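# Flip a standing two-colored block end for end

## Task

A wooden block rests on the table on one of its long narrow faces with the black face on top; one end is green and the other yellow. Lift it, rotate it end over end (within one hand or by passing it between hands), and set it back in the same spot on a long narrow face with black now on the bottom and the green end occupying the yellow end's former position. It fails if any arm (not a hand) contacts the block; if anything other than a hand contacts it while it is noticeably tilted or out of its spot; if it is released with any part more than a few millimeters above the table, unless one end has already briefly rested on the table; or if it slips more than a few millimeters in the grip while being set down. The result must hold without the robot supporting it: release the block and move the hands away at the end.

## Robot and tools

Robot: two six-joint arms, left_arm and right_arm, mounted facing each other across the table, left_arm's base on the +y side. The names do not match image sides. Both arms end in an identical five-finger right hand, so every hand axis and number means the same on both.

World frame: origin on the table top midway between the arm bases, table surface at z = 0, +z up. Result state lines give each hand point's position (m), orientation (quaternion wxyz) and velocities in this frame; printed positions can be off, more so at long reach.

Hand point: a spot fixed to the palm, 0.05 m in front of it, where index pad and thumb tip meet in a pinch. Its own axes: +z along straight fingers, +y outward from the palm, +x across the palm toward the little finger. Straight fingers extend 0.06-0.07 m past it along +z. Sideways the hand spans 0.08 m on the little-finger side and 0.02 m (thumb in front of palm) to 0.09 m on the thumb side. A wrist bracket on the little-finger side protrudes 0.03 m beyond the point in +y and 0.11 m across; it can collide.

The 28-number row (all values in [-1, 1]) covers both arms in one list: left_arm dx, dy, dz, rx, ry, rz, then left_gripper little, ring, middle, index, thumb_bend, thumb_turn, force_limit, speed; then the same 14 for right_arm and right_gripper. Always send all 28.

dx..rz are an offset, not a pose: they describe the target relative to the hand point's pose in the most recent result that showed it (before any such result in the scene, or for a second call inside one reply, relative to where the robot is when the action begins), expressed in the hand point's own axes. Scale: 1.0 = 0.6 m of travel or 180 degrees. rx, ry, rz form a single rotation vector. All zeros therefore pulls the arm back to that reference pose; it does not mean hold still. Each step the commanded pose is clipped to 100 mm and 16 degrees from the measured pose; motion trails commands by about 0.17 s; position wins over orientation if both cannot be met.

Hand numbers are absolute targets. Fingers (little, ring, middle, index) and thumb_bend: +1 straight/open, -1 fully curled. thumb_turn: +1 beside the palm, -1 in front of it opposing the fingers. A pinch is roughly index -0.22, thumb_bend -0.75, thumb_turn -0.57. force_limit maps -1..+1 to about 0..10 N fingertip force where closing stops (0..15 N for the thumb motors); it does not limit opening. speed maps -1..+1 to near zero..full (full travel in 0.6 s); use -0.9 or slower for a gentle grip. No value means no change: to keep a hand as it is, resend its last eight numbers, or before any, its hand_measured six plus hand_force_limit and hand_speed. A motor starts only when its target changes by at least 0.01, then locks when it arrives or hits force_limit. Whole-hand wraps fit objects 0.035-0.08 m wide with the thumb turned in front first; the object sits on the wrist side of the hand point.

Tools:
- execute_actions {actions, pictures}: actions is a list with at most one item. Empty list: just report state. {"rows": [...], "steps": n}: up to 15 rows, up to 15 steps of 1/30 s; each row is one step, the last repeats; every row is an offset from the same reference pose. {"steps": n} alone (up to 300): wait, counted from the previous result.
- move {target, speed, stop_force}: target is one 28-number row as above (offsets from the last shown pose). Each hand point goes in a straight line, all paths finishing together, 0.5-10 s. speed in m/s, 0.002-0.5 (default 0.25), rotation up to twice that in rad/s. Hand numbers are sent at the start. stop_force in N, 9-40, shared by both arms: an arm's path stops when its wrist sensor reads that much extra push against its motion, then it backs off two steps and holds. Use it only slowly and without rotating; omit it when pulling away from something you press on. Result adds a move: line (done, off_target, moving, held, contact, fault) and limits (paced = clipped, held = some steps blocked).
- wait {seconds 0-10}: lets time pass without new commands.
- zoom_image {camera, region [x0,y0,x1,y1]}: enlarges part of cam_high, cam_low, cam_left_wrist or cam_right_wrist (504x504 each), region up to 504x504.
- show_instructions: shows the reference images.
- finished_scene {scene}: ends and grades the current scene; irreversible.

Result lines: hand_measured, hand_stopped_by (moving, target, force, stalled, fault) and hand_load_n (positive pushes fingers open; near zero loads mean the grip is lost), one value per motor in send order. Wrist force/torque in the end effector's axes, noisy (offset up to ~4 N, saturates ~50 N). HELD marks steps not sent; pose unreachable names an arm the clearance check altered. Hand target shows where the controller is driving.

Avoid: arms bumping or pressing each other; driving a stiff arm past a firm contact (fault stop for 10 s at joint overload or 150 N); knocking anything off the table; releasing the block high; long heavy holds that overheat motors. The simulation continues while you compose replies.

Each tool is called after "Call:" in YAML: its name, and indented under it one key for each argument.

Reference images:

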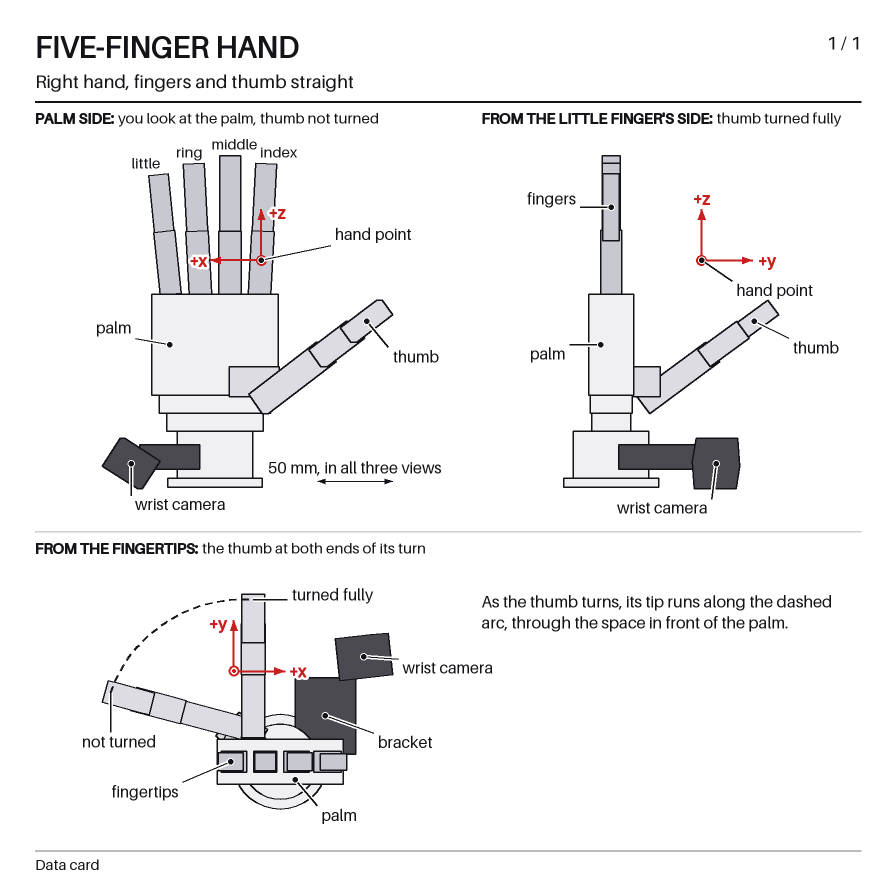

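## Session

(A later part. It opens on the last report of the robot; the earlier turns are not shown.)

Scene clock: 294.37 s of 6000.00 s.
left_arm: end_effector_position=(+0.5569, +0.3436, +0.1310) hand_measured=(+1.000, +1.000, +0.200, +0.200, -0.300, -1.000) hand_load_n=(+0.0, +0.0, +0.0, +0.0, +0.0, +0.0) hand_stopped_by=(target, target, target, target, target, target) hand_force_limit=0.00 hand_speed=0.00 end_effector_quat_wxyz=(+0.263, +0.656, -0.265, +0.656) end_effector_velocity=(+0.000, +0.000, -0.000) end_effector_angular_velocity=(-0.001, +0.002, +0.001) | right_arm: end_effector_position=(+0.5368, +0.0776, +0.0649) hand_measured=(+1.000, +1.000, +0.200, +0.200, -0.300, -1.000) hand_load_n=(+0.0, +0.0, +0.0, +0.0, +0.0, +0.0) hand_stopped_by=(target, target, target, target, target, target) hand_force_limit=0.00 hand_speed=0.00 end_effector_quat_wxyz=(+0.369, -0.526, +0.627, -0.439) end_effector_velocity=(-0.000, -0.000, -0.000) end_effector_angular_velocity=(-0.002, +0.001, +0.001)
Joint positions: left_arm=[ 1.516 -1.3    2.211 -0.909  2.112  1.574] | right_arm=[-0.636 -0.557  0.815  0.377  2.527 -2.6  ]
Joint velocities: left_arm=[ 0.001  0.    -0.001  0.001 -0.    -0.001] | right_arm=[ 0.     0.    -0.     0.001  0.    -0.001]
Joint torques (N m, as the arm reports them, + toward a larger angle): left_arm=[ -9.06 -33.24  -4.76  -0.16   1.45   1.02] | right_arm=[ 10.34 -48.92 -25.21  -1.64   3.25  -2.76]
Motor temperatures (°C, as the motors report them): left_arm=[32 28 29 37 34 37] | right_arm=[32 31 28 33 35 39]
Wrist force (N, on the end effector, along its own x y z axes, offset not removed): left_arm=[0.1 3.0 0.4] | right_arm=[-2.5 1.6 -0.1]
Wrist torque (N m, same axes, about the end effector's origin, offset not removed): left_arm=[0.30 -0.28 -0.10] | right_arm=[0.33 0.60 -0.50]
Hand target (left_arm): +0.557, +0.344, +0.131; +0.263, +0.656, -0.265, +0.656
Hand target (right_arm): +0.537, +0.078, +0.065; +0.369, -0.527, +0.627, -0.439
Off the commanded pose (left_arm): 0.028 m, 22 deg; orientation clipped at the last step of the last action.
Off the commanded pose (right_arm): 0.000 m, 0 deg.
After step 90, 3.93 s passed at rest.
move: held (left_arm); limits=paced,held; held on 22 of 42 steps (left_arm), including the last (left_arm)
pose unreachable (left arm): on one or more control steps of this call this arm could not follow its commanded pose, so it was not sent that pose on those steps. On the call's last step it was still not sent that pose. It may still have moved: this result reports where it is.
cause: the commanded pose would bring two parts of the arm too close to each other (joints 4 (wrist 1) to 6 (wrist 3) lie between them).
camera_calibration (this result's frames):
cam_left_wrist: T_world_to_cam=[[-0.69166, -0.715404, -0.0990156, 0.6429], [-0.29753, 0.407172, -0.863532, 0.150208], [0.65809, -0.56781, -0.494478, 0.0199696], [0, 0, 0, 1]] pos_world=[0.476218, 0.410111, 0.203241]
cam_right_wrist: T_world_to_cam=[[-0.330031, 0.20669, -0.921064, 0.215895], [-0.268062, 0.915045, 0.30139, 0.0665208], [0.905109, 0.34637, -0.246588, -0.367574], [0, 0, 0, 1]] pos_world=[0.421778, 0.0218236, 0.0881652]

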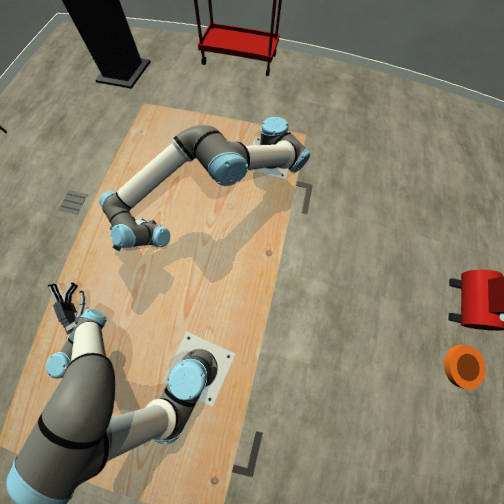

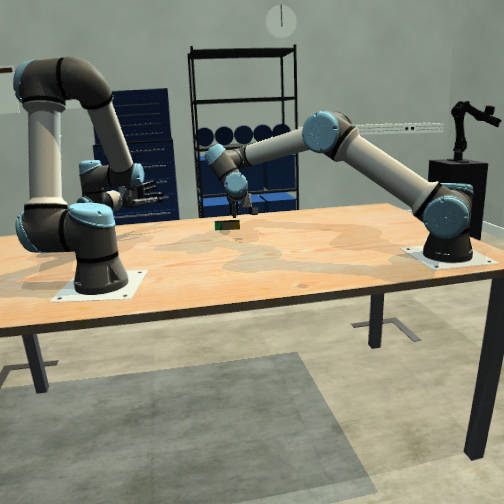

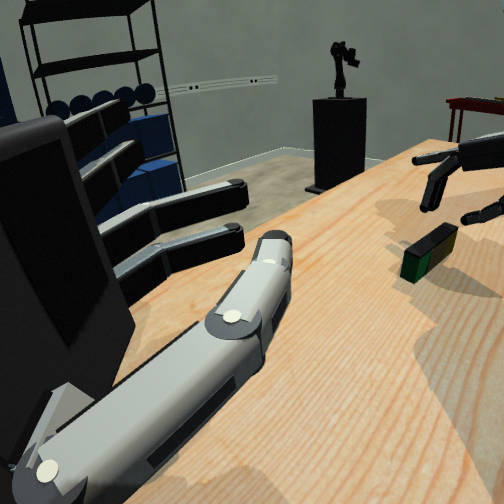

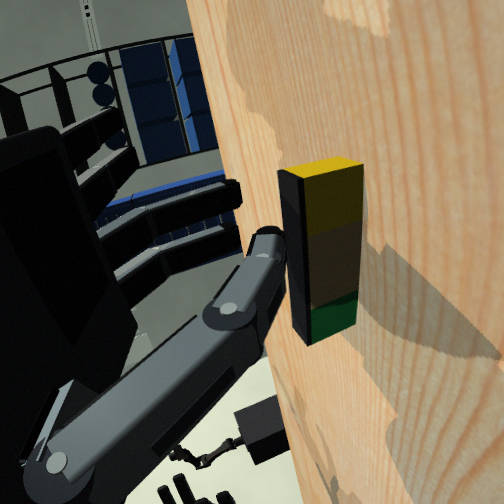

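Call:
move:
  target: [0,0,0,0,0,0, 1,1,0.2,0.2,-0.3,-1,0,0, 0,0.058,0.0211,0,0,0, 1,1,0.15,0.15,-0.45,-1,0,0]
  speed: 0.05

Call:
zoom_image:
  camera: "cam_left_wrist"
  region: [374, 160, 504, 300]

Scene clock: 325.13 s of 6000.00 s.
left_arm: end_effector_position=(+0.5569, +0.3436, +0.1310) hand_measured=(+1.000, +1.000, +0.200, +0.200, -0.300, -1.000) hand_load_n=(+0.0, +0.0, +0.0, +0.0, +0.0, +0.0) hand_stopped_by=(target, target, target, target, target, target) hand_force_limit=0.00 hand_speed=0.00 end_effector_quat_wxyz=(+0.263, +0.656, -0.265, +0.656) end_effector_velocity=(+0.000, +0.000, +0.000) end_effector_angular_velocity=(-0.000, +0.000, +0.001) | right_arm: end_effector_position=(+0.5369, +0.0777, +0.0281) hand_measured=(+1.000, +1.000, +0.150, +0.150, -0.450, -1.000) hand_load_n=(+0.0, +0.0, +0.0, +0.0, +0.0, +0.0) hand_stopped_by=(target, target, target, target, target, target) hand_force_limit=0.00 hand_speed=0.00 end_effector_quat_wxyz=(+0.369, -0.526, +0.627, -0.439) end_effector_velocity=(+0.000, -0.000, -0.002) end_effector_angular_velocity=(-0.003, +0.000, +0.001)
Joint positions: left_arm=[ 1.516 -1.3    2.211 -0.909  2.112  1.574] | right_arm=[-0.636 -0.523  0.846  0.312  2.527 -2.6  ]
Joint velocities: left_arm=[ 0.001  0.    -0.001  0.001 -0.    -0.   ] | right_arm=[-0.     0.002  0.001 -0.004  0.    -0.004]
Joint torques (N m, as the arm reports them, + toward a larger angle): left_arm=[ -9.34 -33.37  -8.48  -0.28   1.41   1.19] | right_arm=[  8.45 -43.43  -5.55  -1.29   1.34  -2.94]
Motor temperatures (°C, as the motors report them): left_arm=[32 28 29 37 34 37] | right_arm=[32 31 28 33 35 39]
Wrist force (N, on the end effector, along its own x y z axes, offset not removed): left_arm=[2.0 0.8 1.4] | right_arm=[-2.2 1.0 -0.1]
Wrist torque (N m, same axes, about the end effector's origin, offset not removed): left_arm=[0.02 -0.48 -0.04] | right_arm=[0.33 0.56 -0.40]
Hand target (left_arm): +0.557, +0.344, +0.131; +0.263, +0.656, -0.265, +0.656
Hand target (right_arm): +0.537, +0.078, +0.028; +0.369, -0.526, +0.627, -0.439
Off the commanded pose (left_arm): 0.000 m, 0 deg.
Off the commanded pose (right_arm): 0.000 m, 0 deg.
After step 90, 26.63 s passed at rest.
move: done
camera_calibration (this result's frames):
cam_left_wrist: T_world_to_cam=[[-0.69166, -0.715404, -0.0990177, 0.6429], [-0.297526, 0.407171, -0.863533, 0.150209], [0.658092, -0.567811, -0.494476, 0.0199693], [0, 0, 0, 1]] pos_world=[0.476218, 0.410111, 0.203243]
cam_right_wrist: T_world_to_cam=[[-0.329966, 0.206888, -0.921043, 0.181915], [-0.267959, 0.915027, 0.301534, 0.0775047], [0.905163, 0.346298, -0.246491, -0.376731], [0, 0, 0, 1]] pos_world=[0.421797, 0.0219061, 0.0513208]

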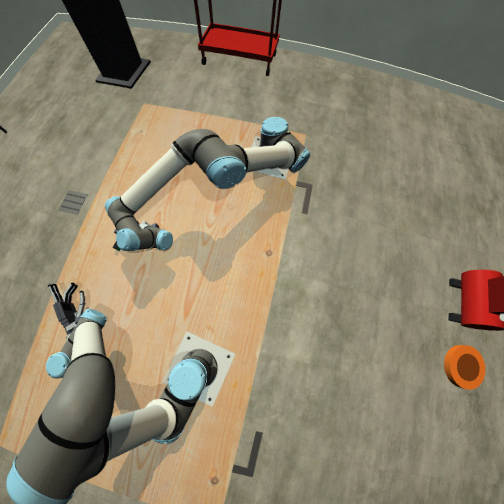

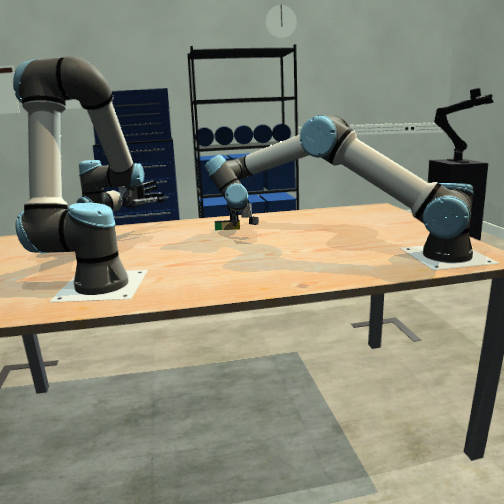

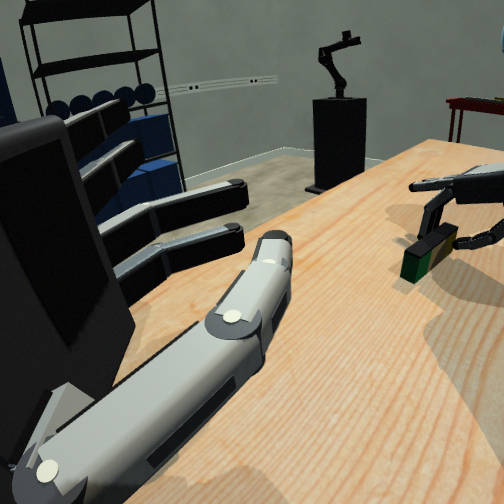

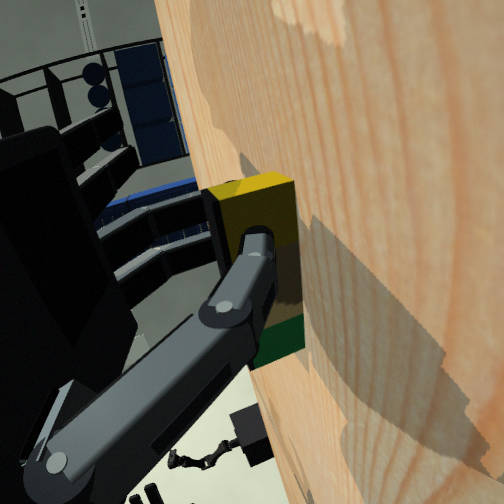

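Region (374, 160, 504, 300) of cam_left_wrist's 504x504 image, scaled by 3.600, with more detail than that image has; it fills the left 468 columns of this view, and the rest is white.

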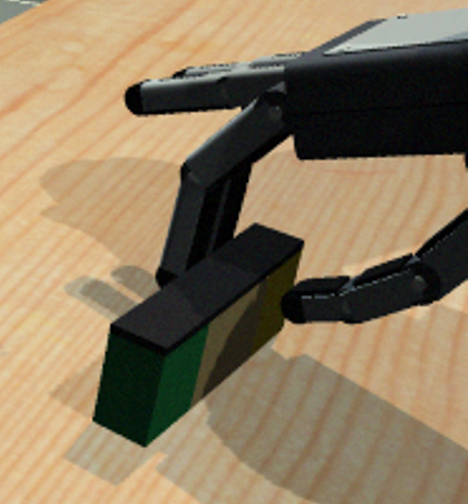

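Call:
move:
  target: [0,0,0,0,0,0, 1,1,0.2,0.2,-0.3,-1,0,0, 0,0.003,0.0064,0,0,0, 1,1,0.06,0.06,-0.52,-1,-0.6,-0.8]
  speed: 0.02

Call:
zoom_image:
  camera: "cam_left_wrist"
  region: [384, 180, 504, 300]

Call:
zoom_image:
  camera: "cam_right_wrist"
  region: [130, 150, 350, 380]

Scene clock: 336.57 s of 6000.00 s.
left_arm: end_effector_position=(+0.5569, +0.3436, +0.1310) hand_measured=(+1.000, +1.000, +0.200, +0.200, -0.300, -1.000) hand_load_n=(+0.0, +0.0, +0.0, +0.0, +0.0, +0.0) hand_stopped_by=(target, target, target, target, target, target) hand_force_limit=0.00 hand_speed=0.00 end_effector_quat_wxyz=(+0.263, +0.656, -0.265, +0.656) end_effector_velocity=(-0.000, +0.000, -0.000) end_effector_angular_velocity=(+0.000, -0.000, +0.001) | right_arm: end_effector_position=(+0.5397, +0.0772, +0.0252) hand_measured=(+1.000, +1.000, +0.060, +0.060, -0.520, -1.000) hand_load_n=(+0.0, +0.0, +0.0, +0.0, +0.0, +0.0) hand_stopped_by=(target, target, target, target, target, target) hand_force_limit=-0.60 hand_speed=-0.80 end_effector_quat_wxyz=(+0.369, -0.526, +0.627, -0.439) end_effector_velocity=(+0.002, -0.001, -0.001) end_effector_angular_velocity=(+0.000, -0.000, -0.001)
Joint positions: left_arm=[ 1.516 -1.3    2.211 -0.909  2.112  1.574] | right_arm=[-0.64  -0.519  0.844  0.306  2.524 -2.603]
Joint velocities: left_arm=[ 0.001 -0.     0.001 -0.    -0.     0.   ] | right_arm=[-0.002  0.002 -0.001 -0.002 -0.001 -0.001]
Joint torques (N m, as the arm reports them, + toward a larger angle): left_arm=[ -9.17 -32.78  -5.74  -0.24   1.1    1.17] | right_arm=[-10.18 -44.18 -28.79  -1.89  -1.88  -2.66]
Motor temperatures (°C, as the motors report them): left_arm=[32 28 29 37 34 37] | right_arm=[32 31 28 33 35 39]
Wrist force (N, on the end effector, along its own x y z axes, offset not removed): left_arm=[1.3 0.3 0.1] | right_arm=[-1.8 0.8 0.5]
Wrist torque (N m, same axes, about the end effector's origin, offset not removed): left_arm=[0.02 -0.39 -0.08] | right_arm=[0.17 0.38 -0.38]
Hand target (left_arm): +0.557, +0.344, +0.131; +0.263, +0.656, -0.265, +0.656
Hand target (right_arm): +0.540, +0.077, +0.025; +0.369, -0.526, +0.627, -0.439
Off the commanded pose (left_arm): 0.000 m, 0 deg.
Off the commanded pose (right_arm): 0.000 m, 0 deg.
After step 90, 7.73 s passed at rest.
move: done
camera_calibration (this result's frames):
cam_left_wrist: T_world_to_cam=[[-0.69166, -0.715404, -0.0990174, 0.6429], [-0.297527, 0.407171, -0.863533, 0.150209], [0.658092, -0.567811, -0.494476, 0.0199695], [0, 0, 0, 1]] pos_world=[0.476218, 0.410111, 0.203243]
cam_right_wrist: T_world_to_cam=[[-0.329992, 0.206865, -0.921039, 0.180291], [-0.267955, 0.915033, 0.301519, 0.0795903], [0.905155, 0.346296, -0.246523, -0.37982], [0, 0, 0, 1]] pos_world=[0.424617, 0.0214066, 0.0484227]

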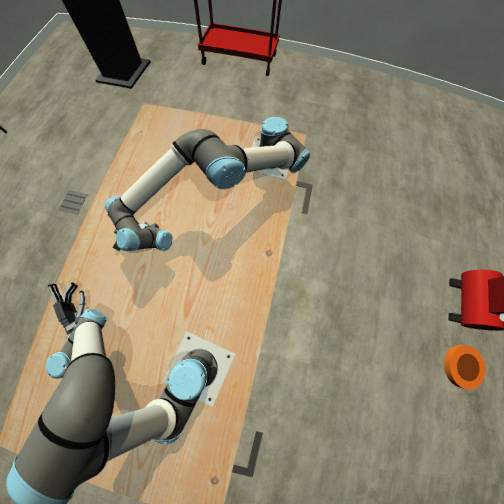

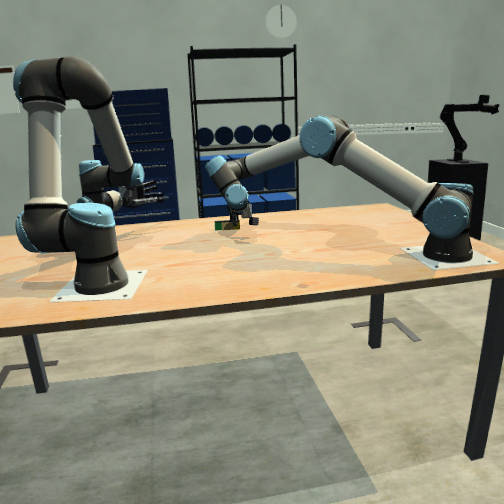

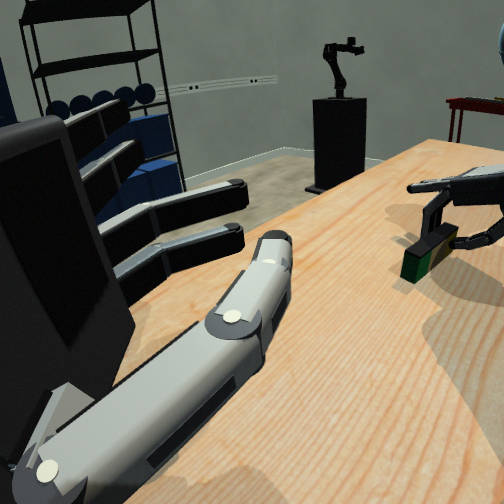

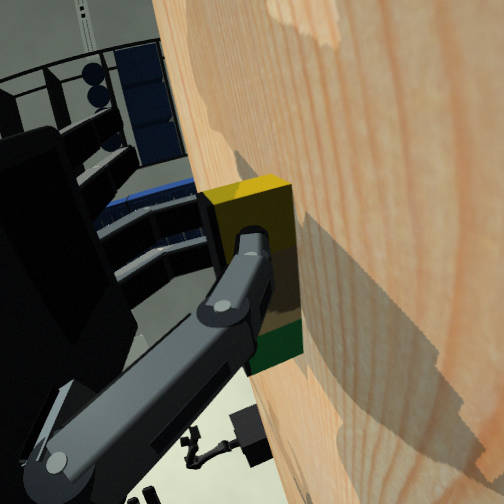

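Region (384, 180, 504, 300) of cam_left_wrist's 504x504 image, scaled by 4.200, with more detail than that image has.

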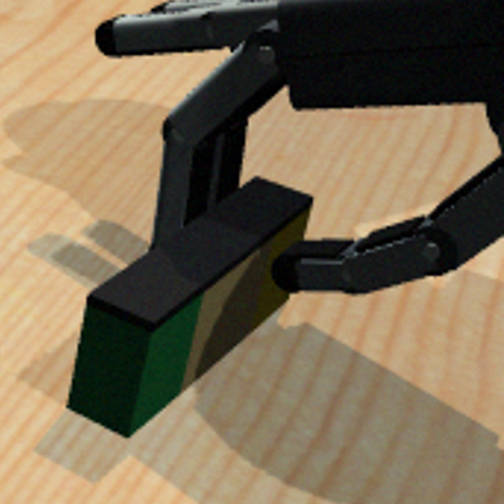

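Region (130, 150, 350, 380) of cam_right_wrist's 504x504 image, scaled by 2.191, with more detail than that image has; it fills the left 482 columns of this view, and the rest is white.

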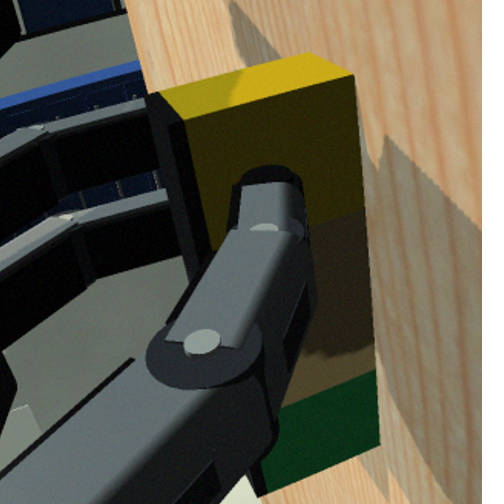

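Call:
move:
  target: [0,0,0,0,0,0, 1,1,0.2,0.2,-0.3,-1,0,0, 0,0,0,0,0,0, 1,1,-0.3,-0.3,-0.58,-1,0.0,-0.9]
  speed: 0.02

Call:
zoom_image:
  camera: "cam_left_wrist"
  region: [384, 180, 504, 300]

Scene clock: 345.83 s of 6000.00 s.
left_arm: end_effector_position=(+0.5569, +0.3436, +0.1310) hand_measured=(+1.000, +1.000, +0.200, +0.200, -0.300, -1.000) hand_load_n=(+0.0, +0.0, +0.0, +0.0, +0.0, +0.0) hand_stopped_by=(target, target, target, target, target, target) hand_force_limit=0.00 hand_speed=0.00 end_effector_quat_wxyz=(+0.263, +0.656, -0.265, +0.656) end_effector_velocity=(+0.000, -0.000, +0.000) end_effector_angular_velocity=(-0.001, -0.001, -0.000) | right_arm: end_effector_position=(+0.5398, +0.0772, +0.0252) hand_measured=(+1.000, +1.000, +0.030, +0.018, -0.574, -1.000) hand_load_n=(+0.0, +0.0, +6.0, +7.5, +5.5, -1.5) hand_stopped_by=(target, target, force, force, target, target) hand_force_limit=0.00 hand_speed=-0.90 end_effector_quat_wxyz=(+0.369, -0.526, +0.627, -0.439) end_effector_velocity=(-0.001, +0.000, +0.000) end_effector_angular_velocity=(+0.000, +0.000, +0.000)
Joint positions: left_arm=[ 1.516 -1.3    2.211 -0.909  2.112  1.574] | right_arm=[-0.64  -0.518  0.844  0.306  2.524 -2.603]
Joint velocities: left_arm=[-0.    -0.    -0.    -0.001 -0.    -0.   ] | right_arm=[ 0.001 -0.001  0.     0.001  0.     0.001]
Joint torques (N m, as the arm reports them, + toward a larger angle): left_arm=[ -9.26 -32.35  -5.84  -0.42   1.45   0.8 ] | right_arm=[ 10.38 -61.49 -15.54   3.11   3.35   2.77]
Motor temperatures (°C, as the motors report them): left_arm=[32 28 29 37 34 37] | right_arm=[32 32 28 33 35 39]
Wrist force (N, on the end effector, along its own x y z axes, offset not removed): left_arm=[0.3 2.7 0.9] | right_arm=[-1.7 1.0 -0.5]
Wrist torque (N m, same axes, about the end effector's origin, offset not removed): left_arm=[0.15 -0.22 -0.18] | right_arm=[0.26 0.48 -0.39]
Hand target (left_arm): +0.557, +0.344, +0.131; +0.263, +0.656, -0.265, +0.656
Hand target (right_arm): +0.540, +0.077, +0.025; +0.369, -0.526, +0.627, -0.439
Off the commanded pose (left_arm): 0.000 m, 0 deg.
Off the commanded pose (right_arm): 0.000 m, 0 deg.
After step 90, 5.47 s passed at rest.
move: done
camera_calibration (this result's frames):
cam_left_wrist: T_world_to_cam=[[-0.69166, -0.715404, -0.0990176, 0.6429], [-0.297526, 0.407171, -0.863533, 0.150209], [0.658092, -0.567811, -0.494476, 0.0199695], [0, 0, 0, 1]] pos_world=[0.476218, 0.410111, 0.203243]
cam_right_wrist: T_world_to_cam=[[-0.329962, 0.206876, -0.921047, 0.1803], [-0.267857, 0.915071, 0.301493, 0.0796204], [0.905195, 0.34619, -0.246525, -0.379917], [0, 0, 0, 1]] pos_world=[0.424718, 0.0213655, 0.0484009]

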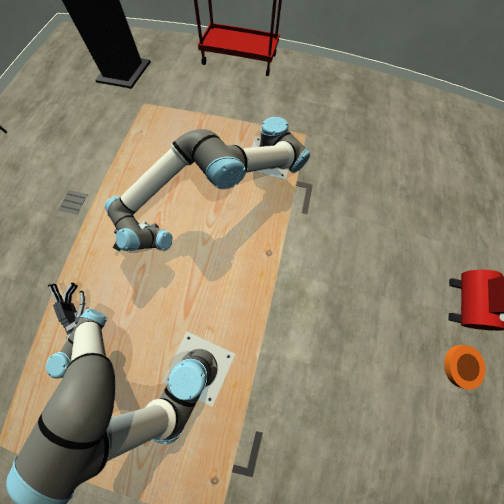

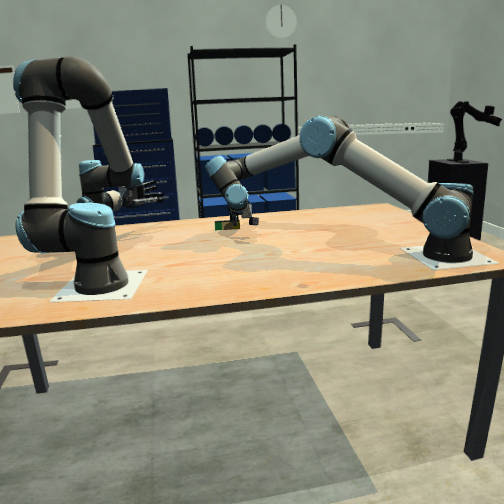

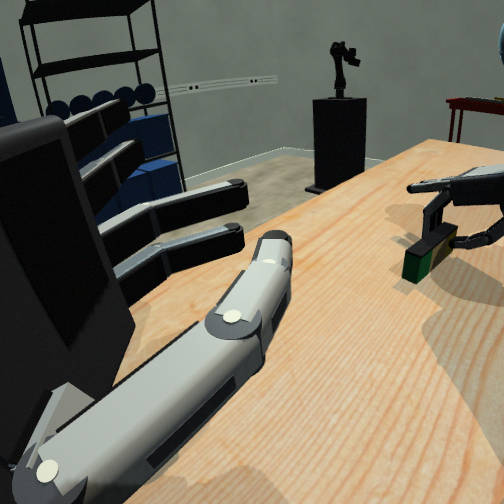

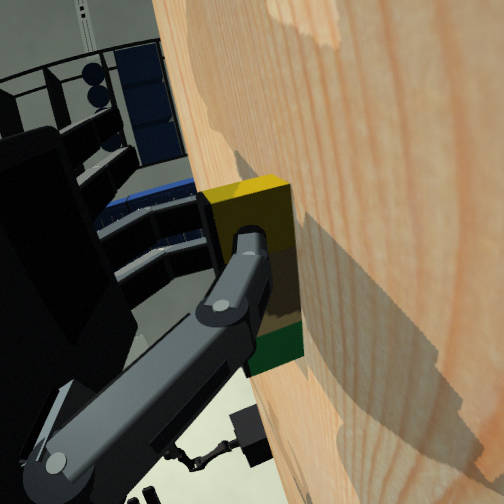

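Region (384, 180, 504, 300) of cam_left_wrist's 504x504 image, scaled by 4.200, with more detail than that image has.

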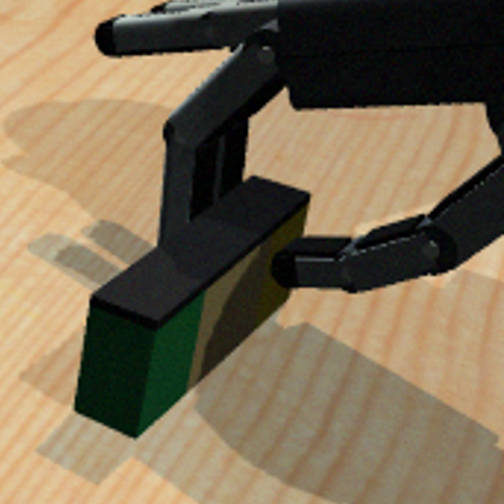

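Call:
move:
  target: [0.2983,0.2103,-0.1142,0.0769,0,0, 1,1,0.2,0.2,-0.3,-1,0,0, 0,-0.0783,-0.0285,0,0,0, 1,1,-0.3,-0.3,-0.58,-1,0.0,-0.9]
  speed: 0.15

Scene clock: 369.33 s of 6000.00 s.
left_arm: end_effector_position=(+0.4203, +0.3000, +0.3094) hand_measured=(+1.000, +1.000, +0.200, +0.200, -0.300, -1.000) hand_load_n=(+0.0, +0.0, +0.0, +0.0, +0.0, +0.0) hand_stopped_by=(target, target, target, target, target, target) hand_force_limit=0.00 hand_speed=0.00 end_effector_quat_wxyz=(+0.182, +0.683, -0.185, +0.683) end_effector_velocity=(-0.001, -0.001, +0.001) end_effector_angular_velocity=(+0.002, +0.001, +0.016) | right_arm: end_effector_position=(+0.5397, +0.0771, +0.0751) hand_measured=(+1.000, +1.000, +0.030, +0.018, -0.572, -1.000) hand_load_n=(+0.0, +0.0, +6.0, +7.5, +5.0, -1.5) hand_stopped_by=(target, target, force, force, target, target) hand_force_limit=0.00 hand_speed=-0.90 end_effector_quat_wxyz=(+0.369, -0.526, +0.627, -0.439) end_effector_velocity=(-0.000, -0.000, +0.000) end_effector_angular_velocity=(+0.000, +0.001, -0.001)
Joint positions: left_arm=[ 0.815 -2.189  2.364 -0.174  1.171  1.574] | right_arm=[-0.64  -0.563  0.799  0.395  2.524 -2.603]
Joint velocities: left_arm=[-0.035 -0.013  0.001  0.014 -0.051  0.001] | right_arm=[-0.    -0.    -0.001  0.002  0.     0.001]
Joint torques (N m, as the arm reports them, + toward a larger angle): left_arm=[ -8.26  -6.45 -25.16  -0.37  -1.48   1.35] | right_arm=[-10.55 -61.94 -29.69   3.19   0.51   2.66]
Motor temperatures (°C, as the motors report them): left_arm=[32 28 29 37 34 37] | right_arm=[32 32 28 33 35 39]
Wrist force (N, on the end effector, along its own x y z axes, offset not removed): left_arm=[0.4 1.5 -1.7] | right_arm=[-2.3 2.2 -0.7]
Wrist torque (N m, same axes, about the end effector's origin, offset not removed): left_arm=[0.28 -0.17 -0.17] | right_arm=[0.39 0.54 -0.44]
Hand target (left_arm): +0.420, +0.300, +0.310; +0.181, +0.683, -0.185, +0.683
Hand target (right_arm): +0.540, +0.077, +0.075; +0.369, -0.526, +0.627, -0.439
Off the commanded pose (left_arm): 0.001 m, 0 deg.
Off the commanded pose (right_arm): 0.000 m, 0 deg.
After step 90, 18.37 s passed at rest.
move: done
camera_calibration (this result's frames):
cam_left_wrist: T_world_to_cam=[[-0.501714, -0.85914, -0.1008, 0.498785], [-0.384502, 0.325873, -0.863693, 0.342406], [0.774881, -0.394569, -0.493836, 0.0721243], [0, 0, 0, 1]] pos_world=[0.326015, 0.345403, 0.381629]
cam_right_wrist: T_world_to_cam=[[-0.330003, 0.206812, -0.921047, 0.226361], [-0.267906, 0.915068, 0.301458, 0.0646511], [0.905165, 0.346236, -0.246569, -0.367497], [0, 0, 0, 1]] pos_world=[0.424666, 0.0212663, 0.0983856]

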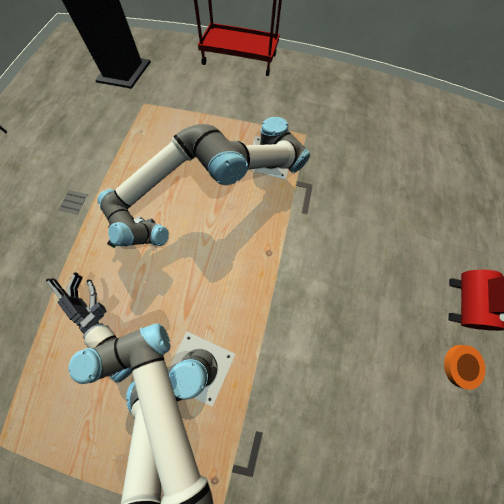

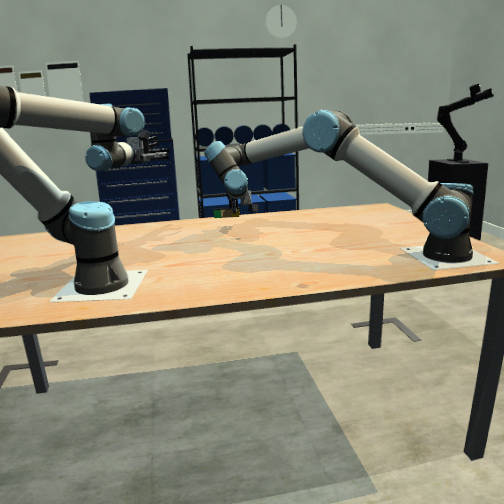

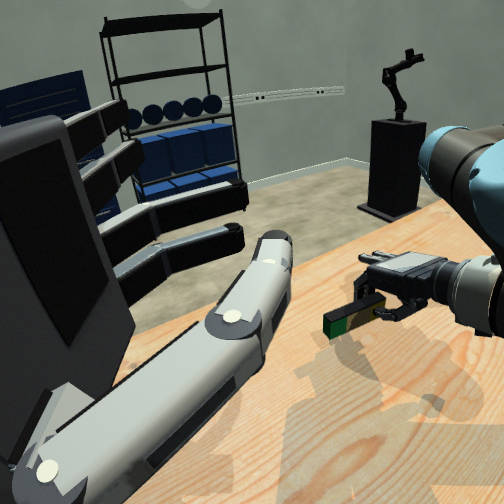

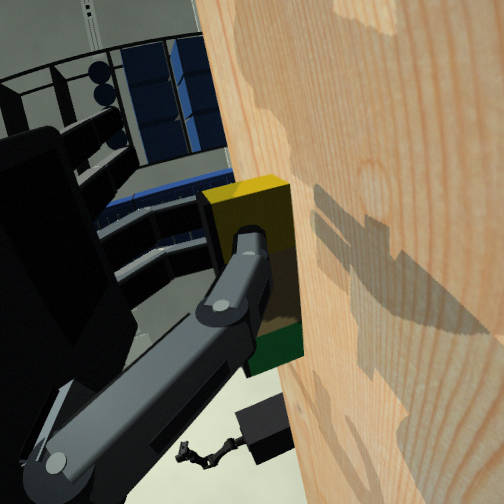

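Call:
move:
  target: [0,0,0,0,0,0, 1,1,0.2,0.2,-0.3,-1,0,0, 0.2018,-0.2812,-0.226,0,-0.171,0.4699, 1,1,-0.3,-0.3,-0.58,-1,0.0,-0.9]
  speed: 0.25

Scene clock: 383.83 s of 6000.00 s.
left_arm: end_effector_position=(+0.4203, +0.3000, +0.3094) hand_measured=(+1.000, +1.000, +0.200, +0.200, -0.300, -1.000) hand_load_n=(+0.0, +0.0, +0.0, +0.0, +0.0, +0.0) hand_stopped_by=(target, target, target, target, target, target) hand_force_limit=0.00 hand_speed=0.00 end_effector_quat_wxyz=(+0.182, +0.683, -0.185, +0.683) end_effector_velocity=(+0.000, -0.000, +0.000) end_effector_angular_velocity=(-0.001, -0.000, -0.000) | right_arm: end_effector_position=(+0.4502, -0.0301, +0.2796) hand_measured=(+1.000, +1.000, +0.030, +0.018, -0.572, -1.000) hand_load_n=(+0.0, +0.0, +6.0, +7.5, +5.0, -2.0) hand_stopped_by=(target, target, force, force, target, target) hand_force_limit=0.00 hand_speed=-0.90 end_effector_quat_wxyz=(+0.704, -0.062, +0.704, +0.061) end_effector_velocity=(-0.000, -0.001, +0.001) end_effector_angular_velocity=(+0.010, -0.003, -0.001)
Joint positions: left_arm=[ 0.815 -2.189  2.364 -0.174  1.171  1.574] | right_arm=[-0.765 -1.307  1.916 -0.609  2.147 -1.571]
Joint velocities: left_arm=[ 0.  0. -0. -0.  0. -0.] | right_arm=[ 0.    -0.002  0.003 -0.008  0.001  0.005]
Joint torques (N m, as the arm reports them, + toward a larger angle): left_arm=[  8.16  11.51 -29.41  -3.1    1.34  -1.37] | right_arm=[  9.63 -37.16  -4.52  -3.84   2.38   2.74]
Motor temperatures (°C, as the motors report them): left_arm=[32 28 29 37 34 37] | right_arm=[32 32 28 33 35 39]
Wrist force (N, on the end effector, along its own x y z axes, offset not removed): left_arm=[-0.8 2.2 1.7] | right_arm=[-2.6 0.9 0.4]
Wrist torque (N m, same axes, about the end effector's origin, offset not removed): left_arm=[0.07 -0.15 -0.13] | right_arm=[0.21 0.61 -0.50]
Hand target (left_arm): +0.420, +0.300, +0.309; +0.182, +0.683, -0.185, +0.683
Hand target (right_arm): +0.450, -0.030, +0.280; +0.705, -0.061, +0.704, +0.062
Off the commanded pose (left_arm): 0.000 m, 0 deg.
Off the commanded pose (right_arm): 0.000 m, 0 deg.
After step 90, 7.83 s passed at rest.
move: done
camera_calibration (this result's frames):
cam_left_wrist: T_world_to_cam=[[-0.501713, -0.859141, -0.100801, 0.498784], [-0.384502, 0.325872, -0.863693, 0.342407], [0.774882, -0.394568, -0.493836, 0.0721238], [0, 0, 0, 1]] pos_world=[0.326015, 0.345403, 0.381629]
cam_right_wrist: T_world_to_cam=[[-0.195513, 0.969828, 0.145631, 0.0714703], [-0.468639, -0.222837, 0.854822, -0.0215116], [0.861482, 0.0988803, 0.498067, -0.394973], [0, 0, 0, 1]] pos_world=[0.344154, -0.0350524, 0.204703]

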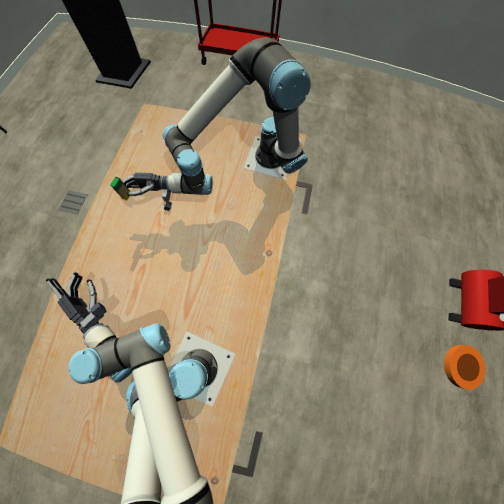

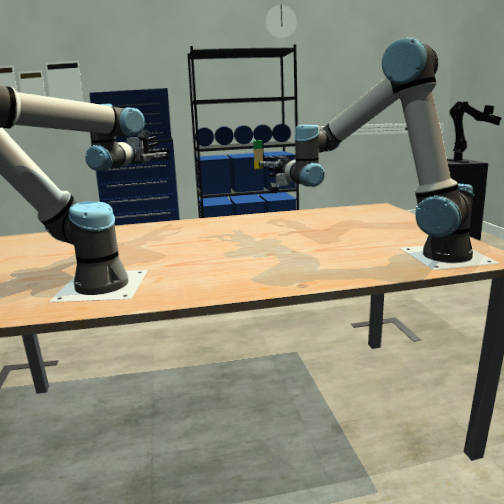

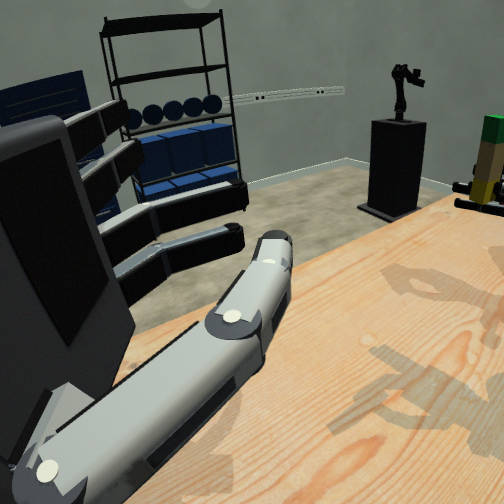

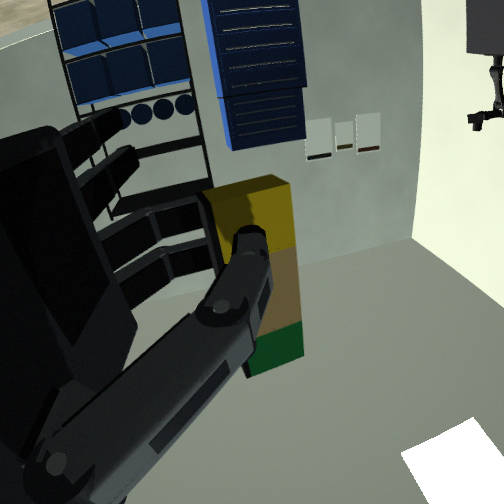

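Call:
move:
  target: [0,0.3327,0.2698,0,0,0, 1,1,0.2,0.2,-0.4,-1,0,0, 0,0,0,0,0,0, 1,1,-0.3,-0.3,-0.58,-1,0.0,-0.9]
  speed: 0.25

Call:
zoom_image:
  camera: "cam_high"
  region: [70, 150, 190, 270]

Call:
zoom_image:
  camera: "cam_low"
  region: [190, 100, 320, 210]

Scene clock: 405.83 s of 6000.00 s.
left_arm: end_effector_position=(+0.4599, +0.0464, +0.3091) hand_measured=(+1.000, +1.000, +0.200, +0.200, -0.400, -1.000) hand_load_n=(+0.0, +0.0, +0.0, +0.0, +0.0, +0.0) hand_stopped_by=(target, target, target, target, target, target) hand_force_limit=0.00 hand_speed=0.00 end_effector_quat_wxyz=(+0.182, +0.683, -0.185, +0.683) end_effector_velocity=(+0.001, -0.002, +0.001) end_effector_angular_velocity=(-0.001, -0.000, +0.001) | right_arm: end_effector_position=(+0.4502, -0.0301, +0.2796) hand_measured=(+1.000, +1.000, +0.030, +0.018, -0.572, -1.000) hand_load_n=(+0.0, +0.0, +6.0, +7.5, +5.0, -2.0) hand_stopped_by=(target, target, force, force, target, target) hand_force_limit=0.00 hand_speed=-0.90 end_effector_quat_wxyz=(+0.704, -0.062, +0.704, +0.061) end_effector_velocity=(+0.000, -0.000, +0.000) end_effector_angular_velocity=(+0.000, -0.001, -0.000)
Joint positions: left_arm=[ 0.476 -1.623  2.007 -0.382  0.832  1.575] | right_arm=[-0.765 -1.307  1.916 -0.609  2.147 -1.571]
Joint velocities: left_arm=[ 0.002  0.005 -0.008  0.001  0.001  0.   ] | right_arm=[-0.     0.    -0.    -0.001  0.    -0.   ]
Joint torques (N m, as the arm reports them, + toward a larger angle): left_arm=[  9.36  -7.32 -26.94   0.04   1.39  -1.22] | right_arm=[-11.33 -18.43 -28.87   1.07  -2.75  -2.56]
Motor temperatures (°C, as the motors report them): left_arm=[32 28 29 37 34 37] | right_arm=[32 32 28 33 35 39]
Wrist force (N, on the end effector, along its own x y z axes, offset not removed): left_arm=[0.8 2.2 0.6] | right_arm=[-2.3 2.0 0.4]
Wrist torque (N m, same axes, about the end effector's origin, offset not removed): left_arm=[0.14 -0.29 0.02] | right_arm=[0.39 0.57 -0.48]
Hand target (left_arm): +0.460, +0.046, +0.309; +0.182, +0.683, -0.185, +0.683
Hand target (right_arm): +0.450, -0.030, +0.280; +0.704, -0.062, +0.704, +0.061
Off the commanded pose (left_arm): 0.001 m, 0 deg.
Off the commanded pose (right_arm): 0.000 m, 0 deg.
After step 90, 17.33 s passed at rest.
move: done
camera_calibration (this result's frames):
cam_left_wrist: T_world_to_cam=[[-0.501656, -0.859107, -0.101372, 0.300892], [-0.383875, 0.326091, -0.863889, 0.439751], [0.77523, -0.394461, -0.493375, -0.0591299], [0, 0, 0, 1]] pos_world=[0.365593, 0.0917749, 0.381225]
cam_right_wrist: T_world_to_cam=[[-0.195544, 0.969821, 0.145632, 0.0714665], [-0.468633, -0.222853, 0.854822, -0.0215199], [0.861479, 0.0989076, 0.498068, -0.394958], [0, 0, 0, 1]] pos_world=[0.344138, -0.0350411, 0.204704]

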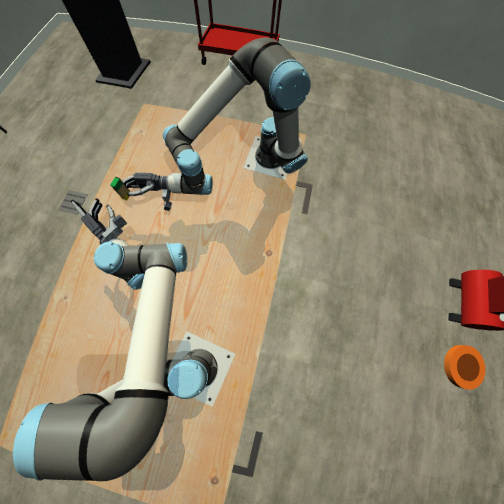

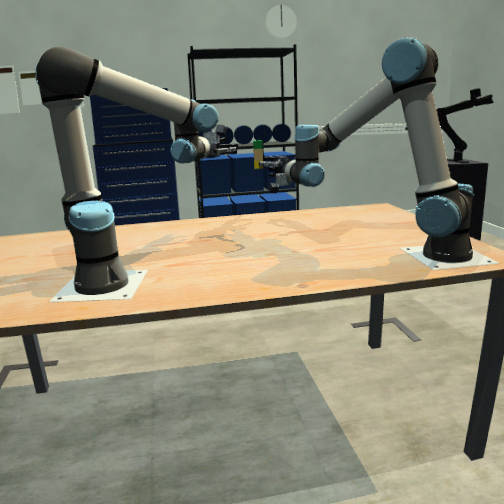

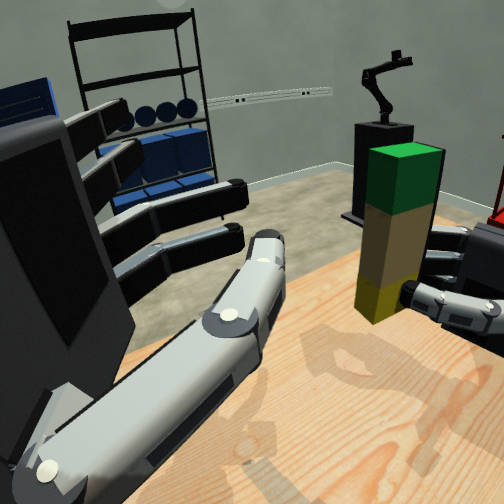

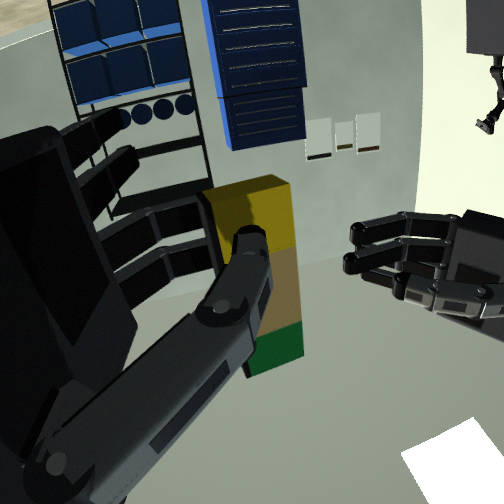

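Region (70, 150, 190, 270) of cam_high's 504x504 image, scaled by 4.200, with more detail than that image has.

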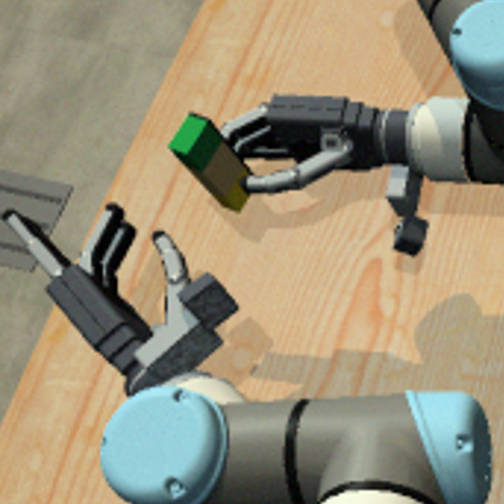

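Region (190, 100, 320, 210) of cam_low's 504x504 image, scaled by 3.877, with more detail than that image has; it fills the top 426 rows of this view, and the rest is white.

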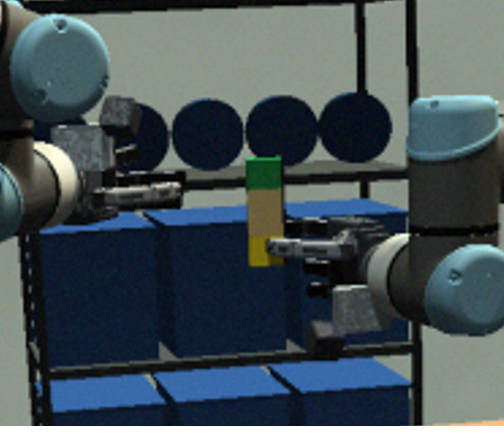

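Call:
zoom_image:
  camera: "cam_left_wrist"
  region: [300, 130, 504, 340]

Region (300, 130, 504, 340) of cam_left_wrist's 504x504 image, scaled by 2.400, with more detail than that image has; it fills the left 490 columns of this view, and the rest is white.

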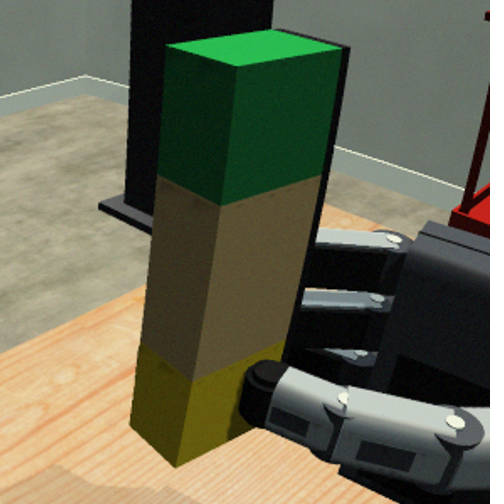

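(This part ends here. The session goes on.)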